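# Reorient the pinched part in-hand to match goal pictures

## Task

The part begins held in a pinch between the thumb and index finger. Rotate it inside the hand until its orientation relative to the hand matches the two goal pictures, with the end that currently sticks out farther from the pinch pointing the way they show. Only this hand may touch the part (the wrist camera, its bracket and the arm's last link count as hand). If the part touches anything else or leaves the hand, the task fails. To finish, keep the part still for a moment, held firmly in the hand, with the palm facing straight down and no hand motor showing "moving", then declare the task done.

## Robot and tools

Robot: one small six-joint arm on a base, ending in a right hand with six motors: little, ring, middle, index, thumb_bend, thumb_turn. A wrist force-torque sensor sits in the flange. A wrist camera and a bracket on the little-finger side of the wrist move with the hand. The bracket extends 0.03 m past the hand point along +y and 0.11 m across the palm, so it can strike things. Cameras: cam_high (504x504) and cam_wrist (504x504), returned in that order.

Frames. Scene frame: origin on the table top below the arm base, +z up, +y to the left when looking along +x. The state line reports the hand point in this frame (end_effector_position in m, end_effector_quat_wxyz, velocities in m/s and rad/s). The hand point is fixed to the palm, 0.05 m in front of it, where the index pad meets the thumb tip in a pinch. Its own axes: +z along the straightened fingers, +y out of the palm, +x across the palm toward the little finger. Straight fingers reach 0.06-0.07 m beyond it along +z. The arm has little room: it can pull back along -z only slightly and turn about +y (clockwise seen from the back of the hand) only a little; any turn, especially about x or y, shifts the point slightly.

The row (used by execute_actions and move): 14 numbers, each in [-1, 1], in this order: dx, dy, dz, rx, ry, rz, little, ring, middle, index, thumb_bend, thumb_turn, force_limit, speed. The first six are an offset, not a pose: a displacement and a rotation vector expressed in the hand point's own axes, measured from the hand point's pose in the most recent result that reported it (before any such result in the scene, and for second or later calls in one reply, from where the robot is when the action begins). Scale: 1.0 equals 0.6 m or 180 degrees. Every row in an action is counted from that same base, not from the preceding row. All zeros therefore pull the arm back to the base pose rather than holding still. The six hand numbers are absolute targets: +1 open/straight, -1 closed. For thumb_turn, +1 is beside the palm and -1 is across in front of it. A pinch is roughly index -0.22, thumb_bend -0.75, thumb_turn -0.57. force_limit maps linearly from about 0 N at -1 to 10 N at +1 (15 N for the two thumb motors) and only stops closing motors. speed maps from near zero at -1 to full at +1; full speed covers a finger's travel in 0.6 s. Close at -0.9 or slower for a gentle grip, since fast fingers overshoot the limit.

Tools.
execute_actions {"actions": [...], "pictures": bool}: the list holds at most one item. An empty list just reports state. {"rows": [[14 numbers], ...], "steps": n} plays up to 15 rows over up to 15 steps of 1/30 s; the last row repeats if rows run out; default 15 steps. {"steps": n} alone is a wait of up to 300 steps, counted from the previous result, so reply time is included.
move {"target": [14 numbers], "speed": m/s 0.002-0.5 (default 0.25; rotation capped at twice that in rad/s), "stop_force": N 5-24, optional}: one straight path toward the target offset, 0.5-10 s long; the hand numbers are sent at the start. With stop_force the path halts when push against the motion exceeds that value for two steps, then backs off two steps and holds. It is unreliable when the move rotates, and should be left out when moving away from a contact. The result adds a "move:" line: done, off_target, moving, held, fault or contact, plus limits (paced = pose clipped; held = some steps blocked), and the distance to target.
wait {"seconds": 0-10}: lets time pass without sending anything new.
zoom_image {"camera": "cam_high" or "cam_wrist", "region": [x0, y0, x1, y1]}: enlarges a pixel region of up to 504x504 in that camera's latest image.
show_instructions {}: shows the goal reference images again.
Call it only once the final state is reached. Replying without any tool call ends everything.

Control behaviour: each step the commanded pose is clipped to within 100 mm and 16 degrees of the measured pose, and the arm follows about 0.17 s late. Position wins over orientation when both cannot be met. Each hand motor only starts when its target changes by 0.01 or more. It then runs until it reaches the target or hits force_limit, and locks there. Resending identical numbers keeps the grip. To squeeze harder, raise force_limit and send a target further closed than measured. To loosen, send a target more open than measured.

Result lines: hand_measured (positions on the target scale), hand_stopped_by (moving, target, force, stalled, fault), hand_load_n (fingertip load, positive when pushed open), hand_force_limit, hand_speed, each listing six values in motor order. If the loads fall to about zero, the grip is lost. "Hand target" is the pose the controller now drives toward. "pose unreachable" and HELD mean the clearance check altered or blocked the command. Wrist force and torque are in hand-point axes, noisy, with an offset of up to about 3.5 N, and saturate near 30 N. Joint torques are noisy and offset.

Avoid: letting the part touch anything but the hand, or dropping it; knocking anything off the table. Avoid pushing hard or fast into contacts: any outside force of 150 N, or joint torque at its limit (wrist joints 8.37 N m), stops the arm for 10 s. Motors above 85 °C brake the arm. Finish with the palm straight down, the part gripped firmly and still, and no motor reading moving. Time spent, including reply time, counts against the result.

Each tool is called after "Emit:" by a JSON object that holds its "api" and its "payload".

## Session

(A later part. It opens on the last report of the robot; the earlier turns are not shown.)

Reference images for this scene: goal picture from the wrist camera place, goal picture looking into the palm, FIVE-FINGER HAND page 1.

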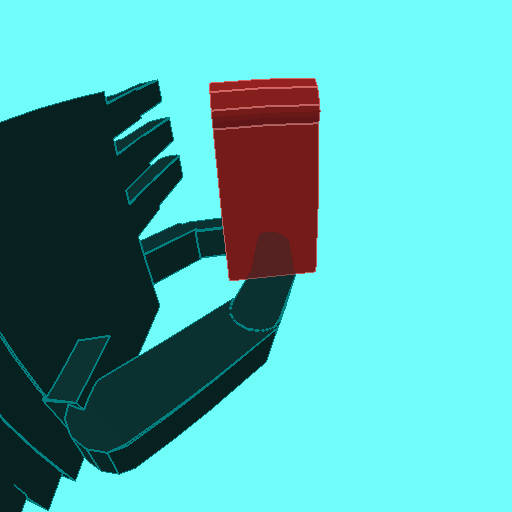

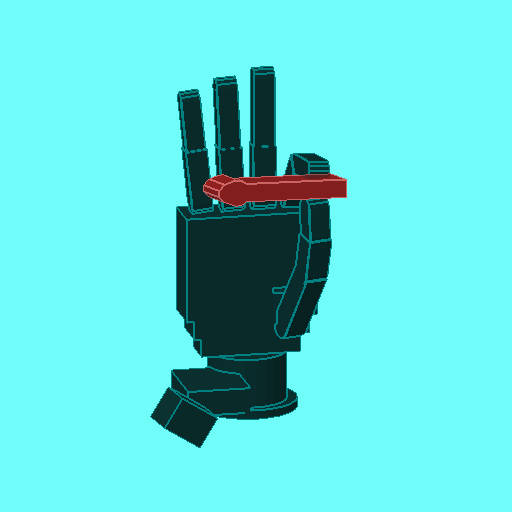

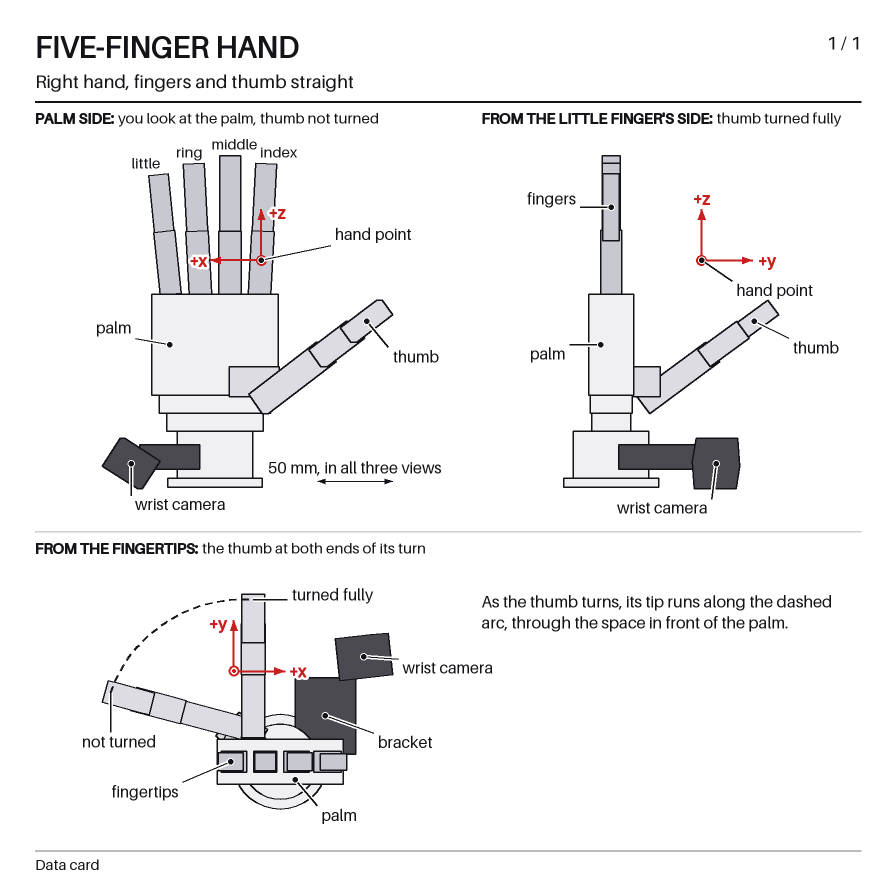

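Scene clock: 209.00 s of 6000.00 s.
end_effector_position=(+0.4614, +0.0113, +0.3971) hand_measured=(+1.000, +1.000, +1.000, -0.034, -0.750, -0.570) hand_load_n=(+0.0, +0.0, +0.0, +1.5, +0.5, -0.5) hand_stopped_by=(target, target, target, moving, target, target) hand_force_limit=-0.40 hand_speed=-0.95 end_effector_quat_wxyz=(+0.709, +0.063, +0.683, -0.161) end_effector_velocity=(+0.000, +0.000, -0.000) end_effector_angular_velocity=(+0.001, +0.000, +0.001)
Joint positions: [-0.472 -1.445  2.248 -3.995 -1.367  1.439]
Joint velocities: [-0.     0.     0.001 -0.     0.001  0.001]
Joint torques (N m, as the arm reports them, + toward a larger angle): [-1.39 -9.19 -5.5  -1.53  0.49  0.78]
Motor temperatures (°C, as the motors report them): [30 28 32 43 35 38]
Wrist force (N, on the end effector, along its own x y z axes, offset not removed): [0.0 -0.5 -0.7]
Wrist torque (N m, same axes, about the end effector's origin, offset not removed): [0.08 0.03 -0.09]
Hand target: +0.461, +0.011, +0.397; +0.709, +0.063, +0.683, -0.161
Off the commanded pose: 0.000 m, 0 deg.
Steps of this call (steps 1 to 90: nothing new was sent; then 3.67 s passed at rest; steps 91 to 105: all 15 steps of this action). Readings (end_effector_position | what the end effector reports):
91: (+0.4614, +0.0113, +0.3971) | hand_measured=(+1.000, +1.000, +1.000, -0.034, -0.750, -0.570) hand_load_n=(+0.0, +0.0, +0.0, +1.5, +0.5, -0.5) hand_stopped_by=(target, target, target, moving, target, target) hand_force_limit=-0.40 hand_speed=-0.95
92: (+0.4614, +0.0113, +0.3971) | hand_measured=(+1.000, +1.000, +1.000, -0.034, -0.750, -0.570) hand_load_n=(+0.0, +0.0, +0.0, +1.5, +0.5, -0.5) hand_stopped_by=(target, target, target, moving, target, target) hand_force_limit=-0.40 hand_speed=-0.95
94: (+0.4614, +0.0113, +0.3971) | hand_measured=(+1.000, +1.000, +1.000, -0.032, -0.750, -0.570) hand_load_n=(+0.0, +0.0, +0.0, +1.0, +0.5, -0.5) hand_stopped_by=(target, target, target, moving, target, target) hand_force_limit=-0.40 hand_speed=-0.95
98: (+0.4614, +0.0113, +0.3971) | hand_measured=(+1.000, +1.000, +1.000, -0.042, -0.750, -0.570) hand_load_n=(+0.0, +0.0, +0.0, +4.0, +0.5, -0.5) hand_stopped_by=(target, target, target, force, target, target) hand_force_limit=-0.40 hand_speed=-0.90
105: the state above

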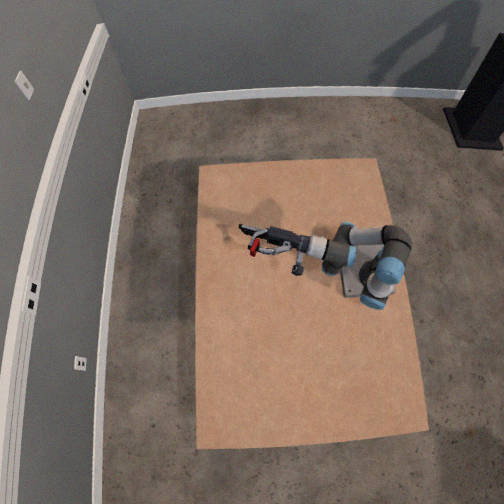

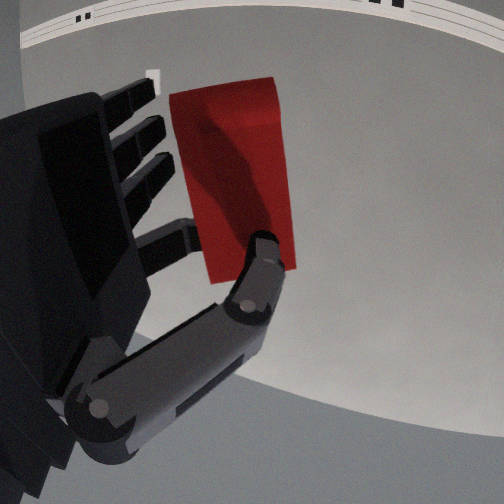

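Emit:
{"api": "move", "payload": {"target": [0.0071, 0.0034, 0, 0, 0, -0.0222, 1, 1, 1, -0.034, -0.75, -0.57, -0.4, -0.95], "speed": 0.1}}

Emit:
{"api": "execute_actions", "payload": {"actions": [{"rows": [[0,0,0,0,0,0,1,1,1,-0.032,-0.75,-0.57,-0.4,-0.95],[0,0,0,0,0,0,1,1,1,-0.032,-0.75,-0.57,-0.4,-0.95],[0,0,0,0,0,0,1,1,1,-0.032,-0.75,-0.57,-0.4,-0.95],[0,0,0,0,0,0,1,1,1,-0.032,-0.75,-0.57,-0.4,-0.95],[0,0,0,0,0,0,1,1,1,-0.032,-0.75,-0.57,-0.4,-0.95],[0,0,0,0,0,0,1,1,1,-0.3,-0.75,-0.57,-0.4,-0.9],[0,0,0,0,0,0,1,1,1,-0.3,-0.75,-0.57,-0.4,-0.9],[0,0,0,0,0,0,1,1,1,-0.3,-0.75,-0.57,-0.4,-0.9],[0,0,0,0,0,0,1,1,1,-0.3,-0.75,-0.57,-0.4,-0.9],[0,0,0,0,0,0,1,1,1,-0.034,-0.75,-0.57,-0.4,-0.95]], "steps": 15}], "pictures": true}}

Emit:
{"api": "zoom_image", "payload": {"camera": "cam_wrist", "region": [126, 40, 426, 340]}}

Scene clock: 218.57 s of 6000.00 s.
end_effector_position=(+0.4621, +0.0125, +0.3926) hand_measured=(+1.000, +1.000, +1.000, -0.034, -0.750, -0.570) hand_load_n=(+0.0, +0.0, +0.0, +1.5, +0.5, -0.5) hand_stopped_by=(target, target, target, target, target, target) hand_force_limit=-0.40 hand_speed=-0.95 end_effector_quat_wxyz=(+0.703, +0.039, +0.685, -0.186) end_effector_velocity=(+0.000, +0.000, -0.001) end_effector_angular_velocity=(-0.007, +0.004, -0.000)
Joint positions: [-0.472 -1.445  2.248 -3.996 -1.367  1.37 ]
Joint velocities: [ 0.     0.     0.     0.002  0.    -0.008]
Joint torques (N m, as the arm reports them, + toward a larger angle): [ 3.13 -6.62 -5.95 -0.62 -0.4  -0.75]
Motor temperatures (°C, as the motors report them): [30 28 32 43 35 38]
Wrist force (N, on the end effector, along its own x y z axes, offset not removed): [-2.5 -1.3 -0.4]
Wrist torque (N m, same axes, about the end effector's origin, offset not removed): [-0.03 0.39 -0.19]
Hand target: +0.462, +0.013, +0.393; +0.703, +0.039, +0.685, -0.186
Off the commanded pose: 0.000 m, 0 deg.
After step 90, 5.80 s passed at rest.
move: done

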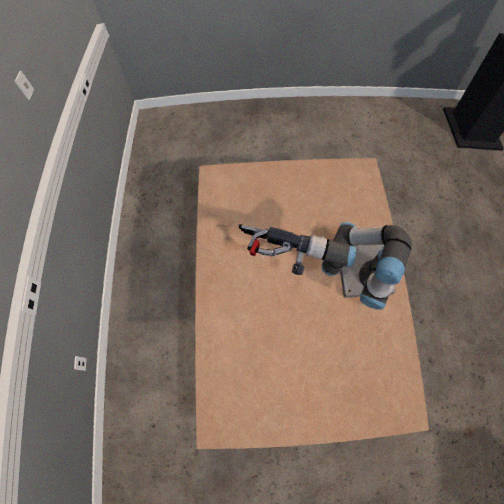

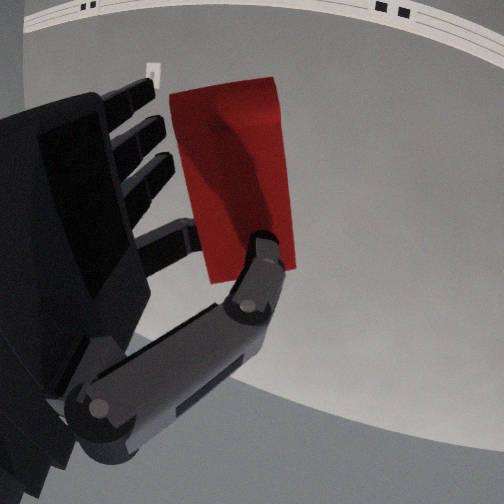

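Scene clock: 219.07 s of 6000.00 s.
end_effector_position=(+0.4621, +0.0125, +0.3926) hand_measured=(+1.000, +1.000, +1.000, -0.034, -0.750, -0.570) hand_load_n=(+0.0, +0.0, +0.0, +1.5, +0.5, -0.5) hand_stopped_by=(target, target, target, moving, target, target) hand_force_limit=-0.40 hand_speed=-0.95 end_effector_quat_wxyz=(+0.703, +0.039, +0.685, -0.186) end_effector_velocity=(-0.000, -0.001, -0.000) end_effector_angular_velocity=(+0.001, -0.000, -0.002)
Joint positions: [-0.472 -1.445  2.248 -3.996 -1.367  1.37 ]
Joint velocities: [-0.001 -0.     0.    -0.    -0.     0.   ]
Joint torques (N m, as the arm reports them, + toward a larger angle): [ 1.03 -6.69 -5.96 -1.42 -0.6   0.86]
Motor temperatures (°C, as the motors report them): [30 28 32 43 35 38]
Wrist force (N, on the end effector, along its own x y z axes, offset not removed): [0.5 -2.6 1.0]
Wrist torque (N m, same axes, about the end effector's origin, offset not removed): [-0.37 -0.03 -0.17]
Hand target: +0.462, +0.013, +0.393; +0.703, +0.039, +0.685, -0.186
Off the commanded pose: 0.000 m, 0 deg.
Steps of this call (steps 1 to 15: all 15 steps of this action). Readings (end_effector_position | what the end effector reports):
1: (+0.4621, +0.0126, +0.3926) | hand_measured=(+1.000, +1.000, +1.000, -0.034, -0.750, -0.570) hand_load_n=(+0.0, +0.0, +0.0, +1.5, +0.5, -0.5) hand_stopped_by=(target, target, target, moving, target, target) hand_force_limit=-0.40 hand_speed=-0.95
2: (+0.4621, +0.0126, +0.3926) | hand_measured=(+1.000, +1.000, +1.000, -0.034, -0.750, -0.570) hand_load_n=(+0.0, +0.0, +0.0, +1.5, +0.5, -0.5) hand_stopped_by=(target, target, target, moving, target, target) hand_force_limit=-0.40 hand_speed=-0.95
4: (+0.4621, +0.0126, +0.3926) | hand_measured=(+1.000, +1.000, +1.000, -0.032, -0.750, -0.570) hand_load_n=(+0.0, +0.0, +0.0, +1.0, +0.5, -0.5) hand_stopped_by=(target, target, target, moving, target, target) hand_force_limit=-0.40 hand_speed=-0.95
8: (+0.4621, +0.0126, +0.3926) | hand_measured=(+1.000, +1.000, +1.000, -0.042, -0.750, -0.570) hand_load_n=(+0.0, +0.0, +0.0, +4.0, +1.0, -0.5) hand_stopped_by=(target, target, target, force, target, target) hand_force_limit=-0.40 hand_speed=-0.90
15: the state above

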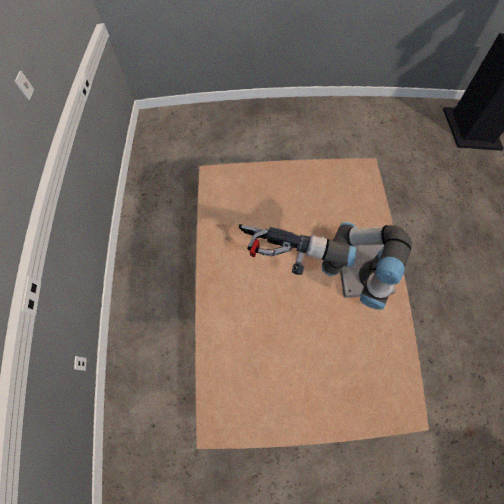

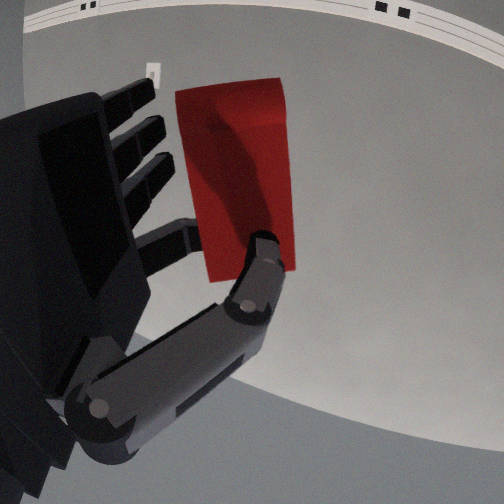

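Region (126, 40, 426, 340) of cam_wrist's 504x504 image, scaled by 1.680, with more detail than that image has.

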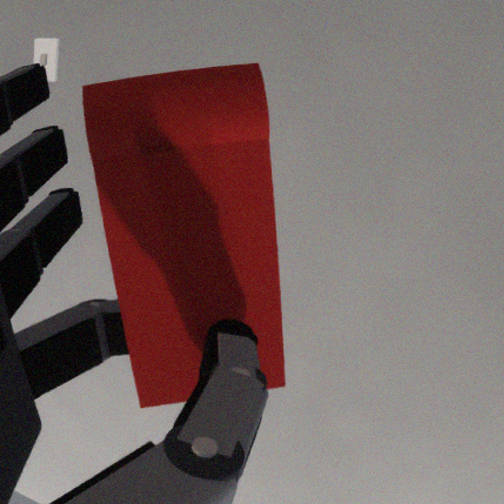

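Emit:
{"api": "move", "payload": {"target": [0.0053, 0.0026, 0, 0, 0, -0.0167, 1, 1, 1, -0.034, -0.75, -0.57, -0.4, -0.95], "speed": 0.1}}

Emit:
{"api": "execute_actions", "payload": {"actions": [{"rows": [[0,0,0,0,0,0,1,1,1,-0.032,-0.75,-0.57,-0.4,-0.95],[0,0,0,0,0,0,1,1,1,-0.032,-0.75,-0.57,-0.4,-0.95],[0,0,0,0,0,0,1,1,1,-0.032,-0.75,-0.57,-0.4,-0.95],[0,0,0,0,0,0,1,1,1,-0.032,-0.75,-0.57,-0.4,-0.95],[0,0,0,0,0,0,1,1,1,-0.032,-0.75,-0.57,-0.4,-0.95],[0,0,0,0,0,0,1,1,1,-0.3,-0.75,-0.57,0.5,-0.9]], "steps": 13}], "pictures": true}}

Emit:
{"api": "zoom_image", "payload": {"camera": "cam_wrist", "region": [126, 40, 426, 340]}}

Scene clock: 225.63 s of 6000.00 s.
end_effector_position=(+0.4626, +0.0133, +0.3892) hand_measured=(+1.000, +1.000, +1.000, -0.034, -0.750, -0.570) hand_load_n=(+0.0, +0.0, +0.0, +1.5, +0.5, -0.5) hand_stopped_by=(target, target, target, target, target, target) hand_force_limit=-0.40 hand_speed=-0.95 end_effector_quat_wxyz=(+0.698, +0.021, +0.686, -0.204) end_effector_velocity=(+0.000, +0.001, -0.001) end_effector_angular_velocity=(-0.007, +0.004, +0.000)
Joint positions: [-0.472 -1.445  2.248 -3.996 -1.367  1.318]
Joint velocities: [ 0.002  0.    -0.     0.001 -0.001 -0.008]
Joint torques (N m, as the arm reports them, + toward a larger angle): [ 2.89 -6.15 -7.1  -0.72 -0.63 -0.82]
Motor temperatures (°C, as the motors report them): [30 28 32 43 35 38]
Wrist force (N, on the end effector, along its own x y z axes, offset not removed): [-2.4 -2.9 -1.0]
Wrist torque (N m, same axes, about the end effector's origin, offset not removed): [-0.33 0.32 -0.34]
Hand target: +0.463, +0.013, +0.389; +0.698, +0.021, +0.686, -0.204
Off the commanded pose: 0.000 m, 0 deg.
After step 90, 2.83 s passed at rest.
move: done

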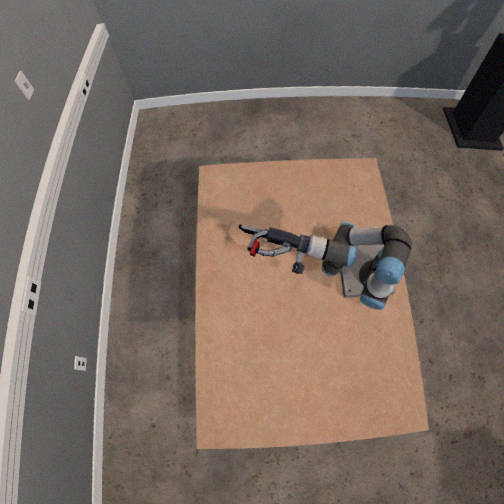

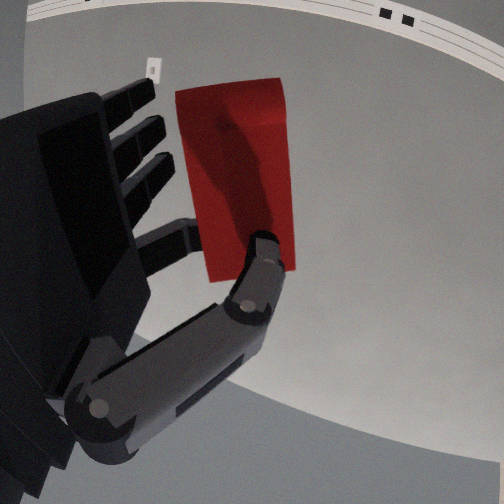

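Scene clock: 226.07 s of 6000.00 s.
end_effector_position=(+0.4626, +0.0133, +0.3892) hand_measured=(+1.000, +1.000, +1.000, -0.050, -0.750, -0.570) hand_load_n=(+0.0, +0.0, +0.0, +7.5, +1.5, -1.0) hand_stopped_by=(target, target, target, force, target, target) hand_force_limit=0.50 hand_speed=-0.90 end_effector_quat_wxyz=(+0.698, +0.021, +0.686, -0.204) end_effector_velocity=(-0.000, -0.000, -0.000) end_effector_angular_velocity=(+0.001, +0.000, -0.001)
Joint positions: [-0.472 -1.445  2.248 -3.996 -1.367  1.318]
Joint velocities: [-0.001 -0.     0.     0.    -0.001  0.001]
Joint torques (N m, as the arm reports them, + toward a larger angle): [ 2.19 -6.29 -7.48 -1.3  -0.35  0.9 ]
Motor temperatures (°C, as the motors report them): [30 28 32 43 35 38]
Wrist force (N, on the end effector, along its own x y z axes, offset not removed): [-1.5 -0.1 1.3]
Wrist torque (N m, same axes, about the end effector's origin, offset not removed): [-0.15 0.18 -0.14]
Hand target: +0.463, +0.013, +0.389; +0.698, +0.021, +0.686, -0.204
Off the commanded pose: 0.000 m, 0 deg.
Steps of this call (steps 1 to 13: all 13 steps of this action). Readings (end_effector_position | what the end effector reports):
1: (+0.4626, +0.0133, +0.3892) | hand_measured=(+1.000, +1.000, +1.000, -0.034, -0.750, -0.570) hand_load_n=(+0.0, +0.0, +0.0, +1.5, +0.5, -0.5) hand_stopped_by=(target, target, target, moving, target, target) hand_force_limit=-0.40 hand_speed=-0.95
2: (+0.4626, +0.0133, +0.3892) | hand_measured=(+1.000, +1.000, +1.000, -0.034, -0.750, -0.570) hand_load_n=(+0.0, +0.0, +0.0, +1.5, +0.5, -0.5) hand_stopped_by=(target, target, target, moving, target, target) hand_force_limit=-0.40 hand_speed=-0.95
4: (+0.4626, +0.0133, +0.3892) | hand_measured=(+1.000, +1.000, +1.000, -0.032, -0.750, -0.570) hand_load_n=(+0.0, +0.0, +0.0, +1.0, +0.5, -0.5) hand_stopped_by=(target, target, target, moving, target, target) hand_force_limit=-0.40 hand_speed=-0.95
8: (+0.4626, +0.0133, +0.3892) | hand_measured=(+1.000, +1.000, +1.000, -0.042, -0.750, -0.570) hand_load_n=(+0.0, +0.0, +0.0, +4.0, +1.0, -0.5) hand_stopped_by=(target, target, target, moving, target, target) hand_force_limit=0.50 hand_speed=-0.90
13: the state above

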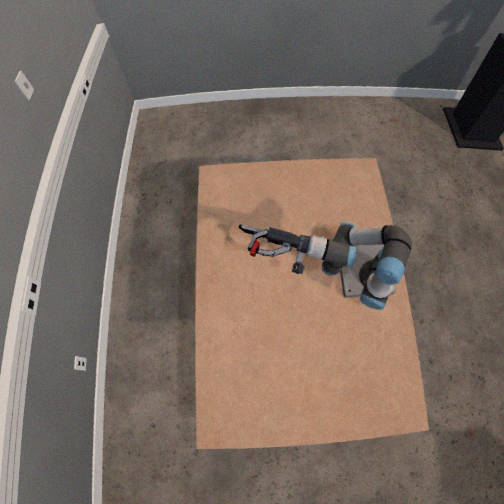

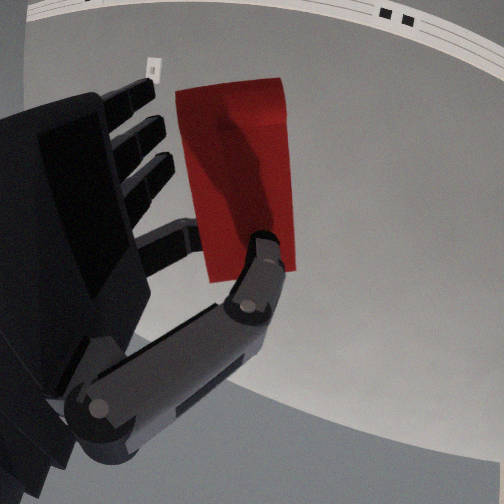

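Region (126, 40, 426, 340) of cam_wrist's 504x504 image, scaled by 1.680, with more detail than that image has.

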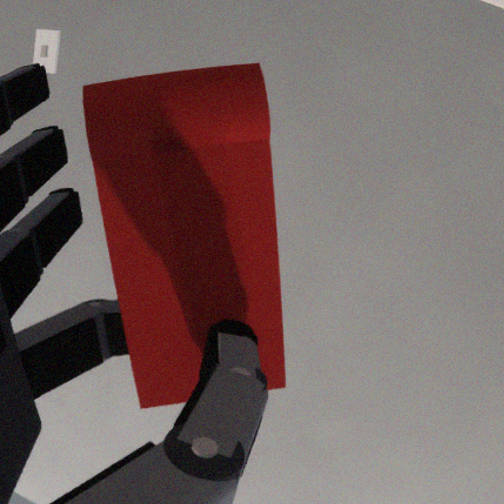

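Emit:
{"api": "move", "payload": {"target": [0.0053, 0.0026, 0, 0, 0, -0.0167, 1, 1, 1, -0.034, -0.75, -0.57, -0.4, -0.95], "speed": 0.1}}

Emit:
{"api": "execute_actions", "payload": {"actions": [{"rows": [[0,0,0,0,0,0,1,1,1,-0.032,-0.75,-0.57,-0.4,-0.95],[0,0,0,0,0,0,1,1,1,-0.032,-0.75,-0.57,-0.4,-0.95],[0,0,0,0,0,0,1,1,1,-0.032,-0.75,-0.57,-0.4,-0.95],[0,0,0,0,0,0,1,1,1,-0.032,-0.75,-0.57,-0.4,-0.95],[0,0,0,0,0,0,1,1,1,-0.3,-0.75,-0.57,0.5,-0.9]], "steps": 12}], "pictures": true}}

Emit:
{"api": "zoom_image", "payload": {"camera": "cam_wrist", "region": [126, 40, 426, 340]}}

Scene clock: 240.27 s of 6000.00 s.
end_effector_position=(+0.4630, +0.0139, +0.3858) hand_measured=(+1.000, +1.000, +1.000, -0.034, -0.750, -0.570) hand_load_n=(+0.0, +0.0, +0.0, +1.5, +0.5, -0.5) hand_stopped_by=(target, target, target, target, target, target) hand_force_limit=-0.40 hand_speed=-0.95 end_effector_quat_wxyz=(+0.693, +0.003, +0.686, -0.222) end_effector_velocity=(+0.000, +0.000, -0.000) end_effector_angular_velocity=(-0.008, +0.002, -0.001)
Joint positions: [-0.472 -1.445  2.248 -3.996 -1.367  1.266]
Joint velocities: [ 0.001  0.    -0.001  0.    -0.002 -0.008]
Joint torques (N m, as the arm reports them, + toward a larger angle): [ 3.23 -5.96 -7.73 -0.67 -0.55 -0.79]
Motor temperatures (°C, as the motors report them): [30 28 32 43 35 38]
Wrist force (N, on the end effector, along its own x y z axes, offset not removed): [-0.9 0.5 1.2]
Wrist torque (N m, same axes, about the end effector's origin, offset not removed): [-0.04 0.23 -0.09]
Hand target: +0.463, +0.014, +0.386; +0.693, +0.003, +0.686, -0.222
Off the commanded pose: 0.000 m, 0 deg.
After step 90, 10.47 s passed at rest.
move: done

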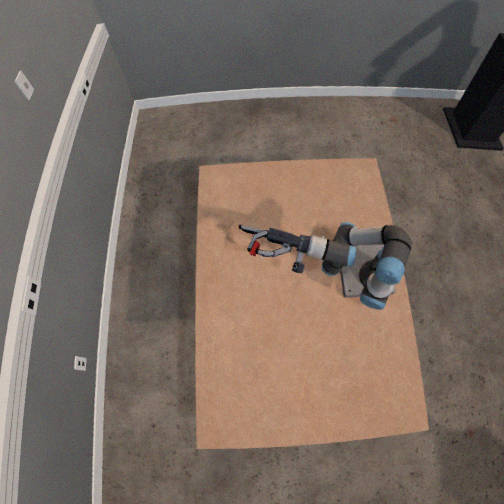

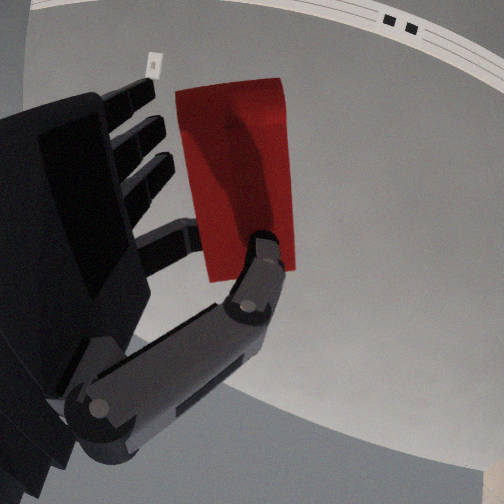

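Scene clock: 240.67 s of 6000.00 s.
end_effector_position=(+0.4630, +0.0139, +0.3858) hand_measured=(+1.000, +1.000, +1.000, -0.050, -0.750, -0.570) hand_load_n=(+0.0, +0.0, +0.0, +7.5, +1.5, -1.0) hand_stopped_by=(target, target, target, force, target, target) hand_force_limit=0.50 hand_speed=-0.90 end_effector_quat_wxyz=(+0.693, +0.003, +0.686, -0.222) end_effector_velocity=(+0.000, -0.001, -0.000) end_effector_angular_velocity=(+0.003, +0.001, -0.002)
Joint positions: [-0.472 -1.445  2.248 -3.996 -1.368  1.266]
Joint velocities: [-0.001  0.    -0.     0.002 -0.001  0.002]
Joint torques (N m, as the arm reports them, + toward a larger angle): [ 1.91 -5.85 -7.5  -1.22 -0.21  0.87]
Motor temperatures (°C, as the motors report them): [30 28 32 43 35 38]
Wrist force (N, on the end effector, along its own x y z axes, offset not removed): [-1.8 -2.4 -0.3]
Wrist torque (N m, same axes, about the end effector's origin, offset not removed): [-0.37 0.35 -0.17]
Hand target: +0.463, +0.014, +0.386; +0.693, +0.003, +0.686, -0.222
Off the commanded pose: 0.000 m, 0 deg.
Steps of this call (steps 1 to 12: all 12 steps of this action). Readings (end_effector_position | what the end effector reports):
1: (+0.4630, +0.0139, +0.3858) | hand_measured=(+1.000, +1.000, +1.000, -0.034, -0.750, -0.570) hand_load_n=(+0.0, +0.0, +0.0, +1.5, +0.5, -0.5) hand_stopped_by=(target, target, target, moving, target, target) hand_force_limit=-0.40 hand_speed=-0.95
2: (+0.4630, +0.0139, +0.3858) | hand_measured=(+1.000, +1.000, +1.000, -0.034, -0.750, -0.570) hand_load_n=(+0.0, +0.0, +0.0, +1.5, +0.5, -0.5) hand_stopped_by=(target, target, target, moving, target, target) hand_force_limit=-0.40 hand_speed=-0.95
4: (+0.4630, +0.0139, +0.3858) | hand_measured=(+1.000, +1.000, +1.000, -0.032, -0.750, -0.570) hand_load_n=(+0.0, +0.0, +0.0, +1.0, +0.5, -0.5) hand_stopped_by=(target, target, target, moving, target, target) hand_force_limit=-0.40 hand_speed=-0.95
8: (+0.4630, +0.0139, +0.3858) | hand_measured=(+1.000, +1.000, +1.000, -0.046, -0.750, -0.570) hand_load_n=(+0.0, +0.0, +0.0, +6.0, +1.0, -0.5) hand_stopped_by=(target, target, target, moving, target, target) hand_force_limit=0.50 hand_speed=-0.90
12: the state above

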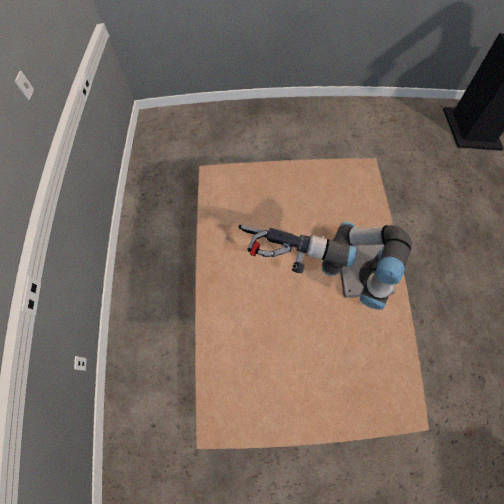

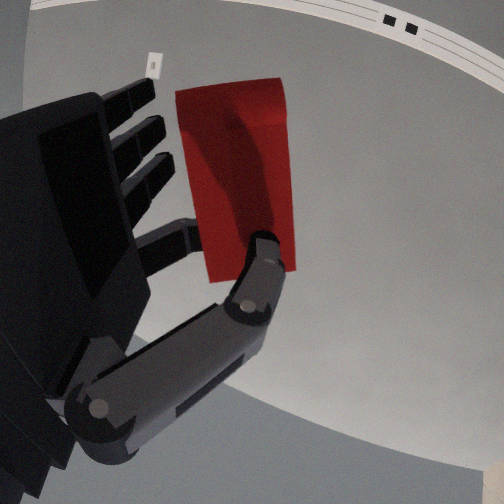

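Region (126, 40, 426, 340) of cam_wrist's 504x504 image, scaled by 1.680, with more detail than that image has.

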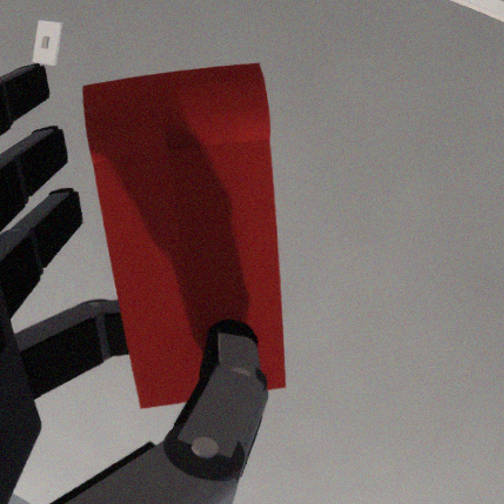

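Emit:
{"api": "execute_actions", "payload": {"actions": [{"rows": [[0,0,0,0,0,0,1,1,1,-0.034,-0.75,-0.57,-0.4,-0.9]], "steps": 12}], "pictures": false}}

Emit:
{"api": "execute_actions", "payload": {"actions": [{"rows": [[0,0,0,0,0,0,1,1,1,-0.032,-0.75,-0.57,-0.4,-0.95],[0,0,0,0,0,0,1,1,1,-0.032,-0.75,-0.57,-0.4,-0.95],[0,0,0,0,0,0,1,1,1,-0.032,-0.75,-0.57,-0.4,-0.95],[0,0,0,0,0,0,1,1,1,-0.032,-0.75,-0.57,-0.4,-0.95],[0,0,0,0,0,0,1,1,1,-0.032,-0.75,-0.57,-0.4,-0.95],[0,0,0,0,0,0,1,1,1,-0.032,-0.75,-0.57,-0.4,-0.95],[0,0,0,0,0,0,1,1,1,-0.3,-0.75,-0.57,0.5,-0.9]], "steps": 14}], "pictures": true}}

Emit:
{"api": "zoom_image", "payload": {"camera": "cam_wrist", "region": [126, 40, 426, 340]}}

Scene clock: 248.37 s of 6000.00 s.
end_effector_position=(+0.4630, +0.0139, +0.3858) hand_measured=(+1.000, +1.000, +1.000, -0.034, -0.750, -0.570) hand_load_n=(+0.0, +0.0, +0.0, +1.5, +0.5, -0.5) hand_stopped_by=(target, target, target, target, target, target) hand_force_limit=-0.40 hand_speed=-0.90 end_effector_quat_wxyz=(+0.693, +0.003, +0.686, -0.222) end_effector_velocity=(-0.000, +0.000, +0.000) end_effector_angular_velocity=(-0.001, -0.001, +0.000)
Joint positions: [-0.472 -1.445  2.248 -3.996 -1.367  1.266]
Joint velocities: [ 0.     0.    -0.    -0.001  0.    -0.001]
Joint torques (N m, as the arm reports them, + toward a larger angle): [-2.32 -6.1  -4.97 -1.3   0.17 -0.35]
Motor temperatures (°C, as the motors report them): [30 28 32 43 35 38]
Wrist force (N, on the end effector, along its own x y z axes, offset not removed): [-2.0 -1.5 -0.3]
Wrist torque (N m, same axes, about the end effector's origin, offset not removed): [-0.17 0.33 -0.24]
Hand target: +0.463, +0.014, +0.386; +0.693, +0.003, +0.686, -0.222
Off the commanded pose: 0.000 m, 0 deg.
Steps of this call (steps 1 to 90: nothing new was sent; then 4.30 s passed at rest; steps 91 to 102: all 12 steps of this action). Readings (end_effector_position | what the end effector reports):
91: (+0.4630, +0.0139, +0.3858) | hand_measured=(+1.000, +1.000, +1.000, -0.050, -0.750, -0.570) hand_load_n=(+0.0, +0.0, +0.0, +7.5, +1.5, -1.0) hand_stopped_by=(target, target, target, moving, target, target) hand_force_limit=-0.40 hand_speed=-0.90
92: (+0.4630, +0.0139, +0.3858) | hand_measured=(+1.000, +1.000, +1.000, -0.050, -0.750, -0.570) hand_load_n=(+0.0, +0.0, +0.0, +7.5, +1.5, -1.0) hand_stopped_by=(target, target, target, moving, target, target) hand_force_limit=-0.40 hand_speed=-0.90
94: (+0.4630, +0.0139, +0.3858) | hand_measured=(+1.000, +1.000, +1.000, -0.046, -0.750, -0.570) hand_load_n=(+0.0, +0.0, +0.0, +6.0, +1.0, -0.5) hand_stopped_by=(target, target, target, moving, target, target) hand_force_limit=-0.40 hand_speed=-0.90
98: (+0.4630, +0.0139, +0.3858) | hand_measured=(+1.000, +1.000, +1.000, -0.034, -0.750, -0.570) hand_load_n=(+0.0, +0.0, +0.0, +1.5, +0.5, -0.5) hand_stopped_by=(target, target, target, moving, target, target) hand_force_limit=-0.40 hand_speed=-0.90
102: the state above

Scene clock: 248.83 s of 6000.00 s.
end_effector_position=(+0.4630, +0.0139, +0.3858) hand_measured=(+1.000, +1.000, +1.000, -0.050, -0.750, -0.570) hand_load_n=(+0.0, +0.0, +0.0, +7.5, +1.5, -1.0) hand_stopped_by=(target, target, target, force, target, target) hand_force_limit=0.50 hand_speed=-0.90 end_effector_quat_wxyz=(+0.693, +0.003, +0.686, -0.222) end_effector_velocity=(+0.000, -0.000, -0.000) end_effector_angular_velocity=(+0.001, +0.001, +0.000)
Joint positions: [-0.472 -1.445  2.248 -3.996 -1.367  1.266]
Joint velocities: [-0.     0.     0.     0.001  0.     0.   ]
Joint torques (N m, as the arm reports them, + toward a larger angle): [-1.72 -6.37 -4.9  -1.26  0.3  -0.49]
Motor temperatures (°C, as the motors report them): [30 28 32 43 35 38]
Wrist force (N, on the end effector, along its own x y z axes, offset not removed): [-1.3 -1.6 0.2]
Wrist torque (N m, same axes, about the end effector's origin, offset not removed): [-0.24 0.28 -0.15]
Hand target: +0.463, +0.014, +0.386; +0.693, +0.003, +0.686, -0.222
Off the commanded pose: 0.000 m, 0 deg.
Steps of this call (steps 1 to 14: all 14 steps of this action). Readings (end_effector_position | what the end effector reports):
1: (+0.4630, +0.0139, +0.3858) | hand_measured=(+1.000, +1.000, +1.000, -0.034, -0.750, -0.570) hand_load_n=(+0.0, +0.0, +0.0, +1.5, +0.5, -0.5) hand_stopped_by=(target, target, target, moving, target, target) hand_force_limit=-0.40 hand_speed=-0.95
2: (+0.4630, +0.0139, +0.3858) | hand_measured=(+1.000, +1.000, +1.000, -0.034, -0.750, -0.570) hand_load_n=(+0.0, +0.0, +0.0, +1.5, +0.5, -0.5) hand_stopped_by=(target, target, target, moving, target, target) hand_force_limit=-0.40 hand_speed=-0.95
4: (+0.4630, +0.0139, +0.3858) | hand_measured=(+1.000, +1.000, +1.000, -0.032, -0.750, -0.570) hand_load_n=(+0.0, +0.0, +0.0, +1.0, +0.5, -0.5) hand_stopped_by=(target, target, target, moving, target, target) hand_force_limit=-0.40 hand_speed=-0.95
8: (+0.4630, +0.0139, +0.3858) | hand_measured=(+1.000, +1.000, +1.000, -0.036, -0.750, -0.570) hand_load_n=(+0.0, +0.0, +0.0, +2.5, +1.0, -0.5) hand_stopped_by=(target, target, target, moving, target, target) hand_force_limit=0.50 hand_speed=-0.90
14: the state above

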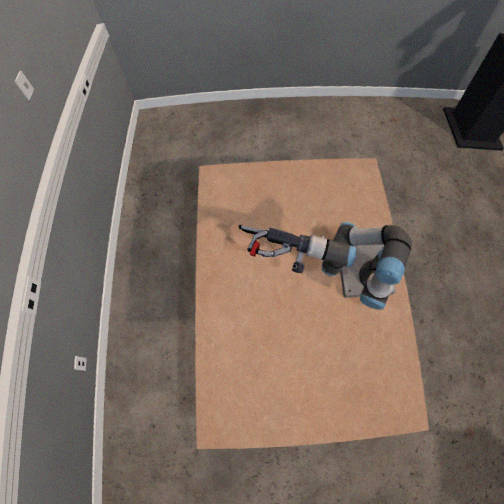

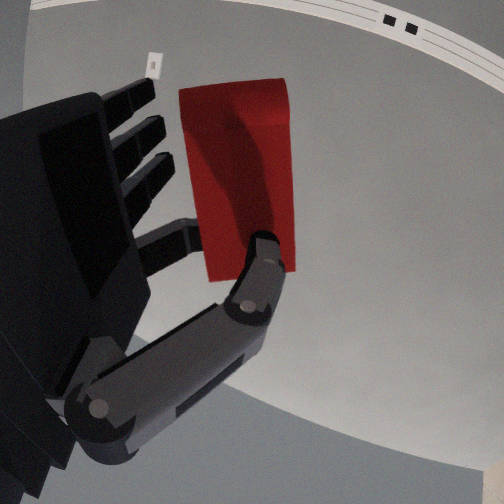

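Region (126, 40, 426, 340) of cam_wrist's 504x504 image, scaled by 1.680, with more detail than that image has.

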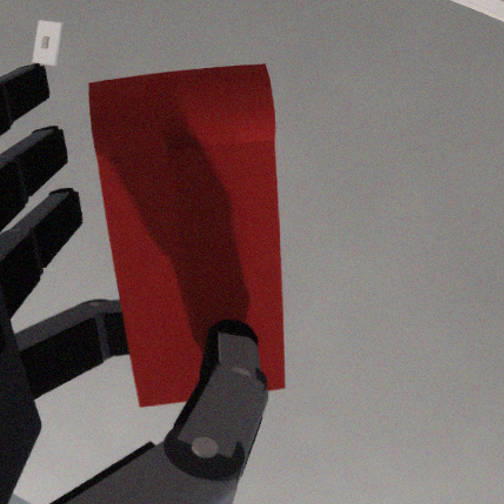

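Emit:
{"api": "show_instructions", "payload": {}}

Reference images for this scene: goal picture from the wrist camera place, goal picture looking into the palm, FIVE-FINGER HAND page 1.

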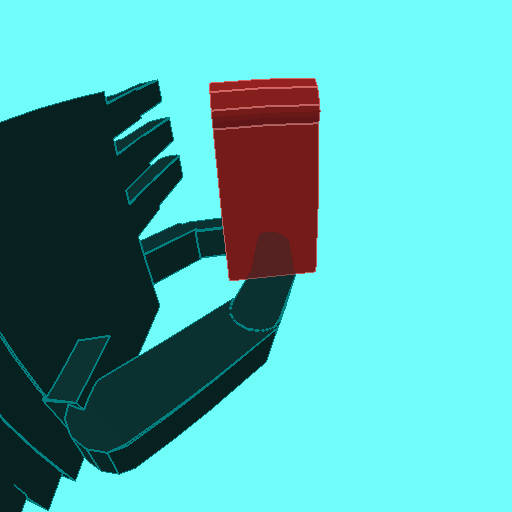

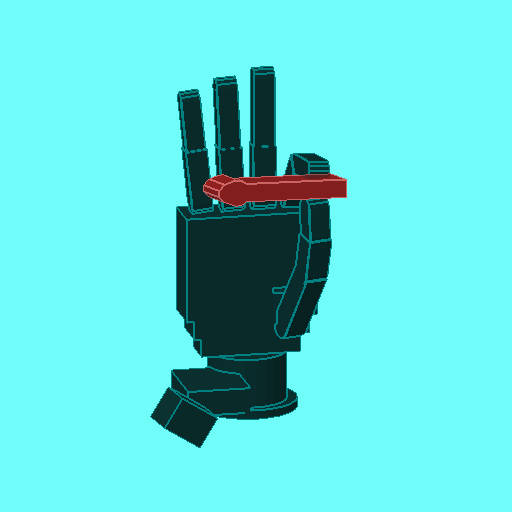

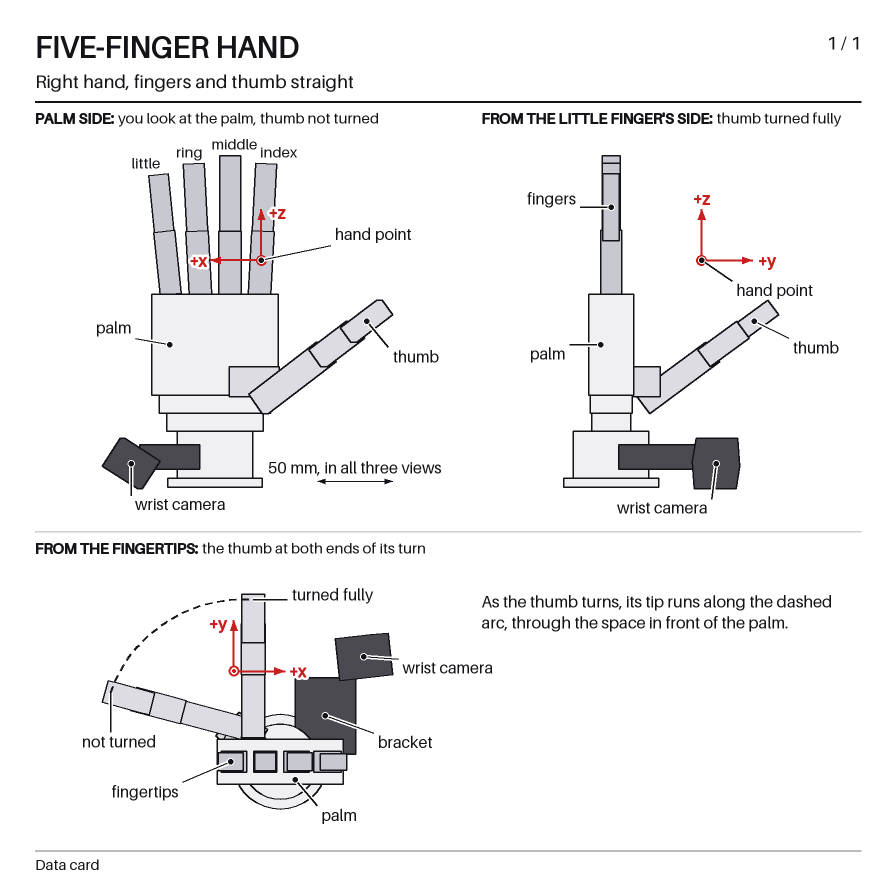

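Emit:
{"api": "move", "payload": {"target": [0.1314, -0.0205, 0, -0.0248, 0, -0.4021, 1, 1, 1, -0.35, -0.75, -0.57, 0.7, -0.95], "speed": 0.4}}

Emit:
{"api": "zoom_image", "payload": {"camera": "cam_wrist", "region": [126, 40, 426, 340]}}

Scene clock: 266.80 s of 6000.00 s.
end_effector_position=(+0.4560, -0.0211, +0.3145) hand_measured=(+1.000, +1.000, +1.000, -0.054, -0.748, -0.570) hand_load_n=(+0.0, +0.0, +0.0, +9.0, +1.5, -0.5) hand_stopped_by=(target, target, target, force, target, target) hand_force_limit=0.70 hand_speed=-0.95 end_effector_quat_wxyz=(+0.428, -0.427, +0.564, -0.563) end_effector_velocity=(-0.000, -0.000, -0.001) end_effector_angular_velocity=(-0.009, +0.005, -0.001)
Joint positions: [-0.522 -1.515  2.235 -3.852 -1.275 -0.011]
Joint velocities: [ 0.003  0.001 -0.001  0.003 -0.005 -0.01 ]
Joint torques (N m, as the arm reports them, + toward a larger angle): [ 3.15 -4.98 -8.52 -0.78 -0.56 -0.83]
Motor temperatures (°C, as the motors report them): [30 28 32 43 35 38]
Wrist force (N, on the end effector, along its own x y z axes, offset not removed): [-1.8 -3.2 1.4]
Wrist torque (N m, same axes, about the end effector's origin, offset not removed): [-0.64 0.20 -0.19]
Hand target: +0.456, -0.021, +0.314; +0.428, -0.427, +0.563, -0.563
Off the commanded pose: 0.000 m, 0 deg.
After step 90, 12.83 s passed at rest.
move: done

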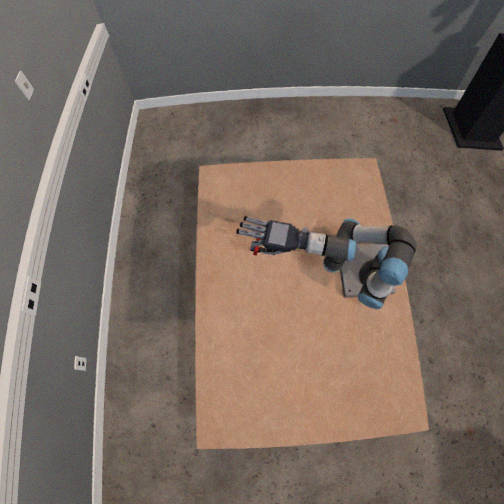

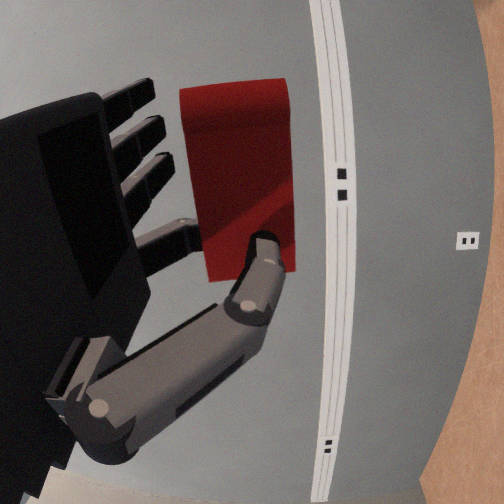

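Region (126, 40, 426, 340) of cam_wrist's 504x504 image, scaled by 1.680, with more detail than that image has.

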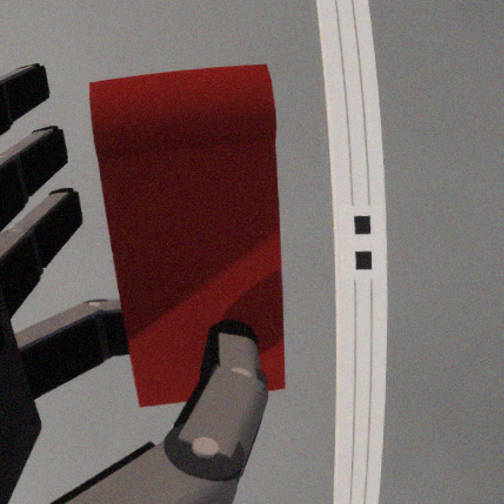

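Emit:
{"api": "wait", "payload": {"seconds": 1.5}}

Emit:
{"api": "finished_scene", "payload": {"scene": 2}}

Scene clock: 270.20 s of 6000.00 s.
end_effector_position=(+0.4560, -0.0211, +0.3144) hand_measured=(+1.000, +1.000, +1.000, -0.054, -0.748, -0.570) hand_load_n=(+0.0, +0.0, +0.0, +9.0, +1.5, -0.5) hand_stopped_by=(target, target, target, force, target, target) hand_force_limit=0.70 hand_speed=-0.95 end_effector_quat_wxyz=(+0.428, -0.427, +0.563, -0.563) end_effector_velocity=(-0.000, +0.000, -0.000) end_effector_angular_velocity=(+0.000, +0.001, +0.000)
Joint positions: [-0.521 -1.515  2.235 -3.852 -1.276 -0.012]
Joint velocities: [ 0.    -0.     0.     0.001 -0.    -0.001]
Joint torques (N m, as the arm reports them, + toward a larger angle): [ 3.17 -5.35 -8.43 -0.85 -0.62 -0.91]
Motor temperatures (°C, as the motors report them): [30 28 32 43 35 38]
Wrist force (N, on the end effector, along its own x y z axes, offset not removed): [-2.5 -2.7 0.8]
Wrist torque (N m, same axes, about the end effector's origin, offset not removed): [-0.52 0.28 -0.23]
Hand target: +0.456, -0.021, +0.314; +0.428, -0.427, +0.563, -0.563
Off the commanded pose: 0.000 m, 0 deg.
Steps of this call (steps 1 to 90: nothing new was sent; then 0.40 s passed at rest). Readings (end_effector_position | what the end effector reports):
1: (+0.4560, -0.0211, +0.3144) | hand_measured=(+1.000, +1.000, +1.000, -0.054, -0.748, -0.570) hand_load_n=(+0.0, +0.0, +0.0, +9.0, +1.5, -0.5) hand_stopped_by=(target, target, target, force, target, target) hand_force_limit=0.70 hand_speed=-0.95
2: (+0.4560, -0.0211, +0.3144) | hand_measured=(+1.000, +1.000, +1.000, -0.054, -0.748, -0.570) hand_load_n=(+0.0, +0.0, +0.0, +9.0, +1.5, -0.5) hand_stopped_by=(target, target, target, force, target, target) hand_force_limit=0.70 hand_speed=-0.95
4: (+0.4560, -0.0211, +0.3144) | hand_measured=(+1.000, +1.000, +1.000, -0.054, -0.748, -0.570) hand_load_n=(+0.0, +0.0, +0.0, +9.0, +1.5, -0.5) hand_stopped_by=(target, target, target, force, target, target) hand_force_limit=0.70 hand_speed=-0.95
8: (+0.4560, -0.0211, +0.3144) | hand_measured=(+1.000, +1.000, +1.000, -0.054, -0.748, -0.570) hand_load_n=(+0.0, +0.0, +0.0, +9.0, +1.5, -0.5) hand_stopped_by=(target, target, target, force, target, target) hand_force_limit=0.70 hand_speed=-0.95
90: the state above

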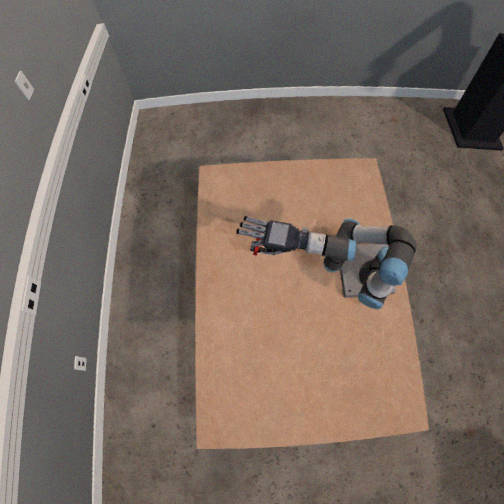

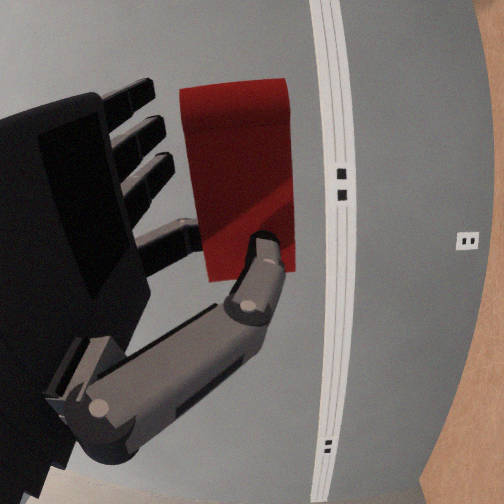

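The scene is finished: the task was done.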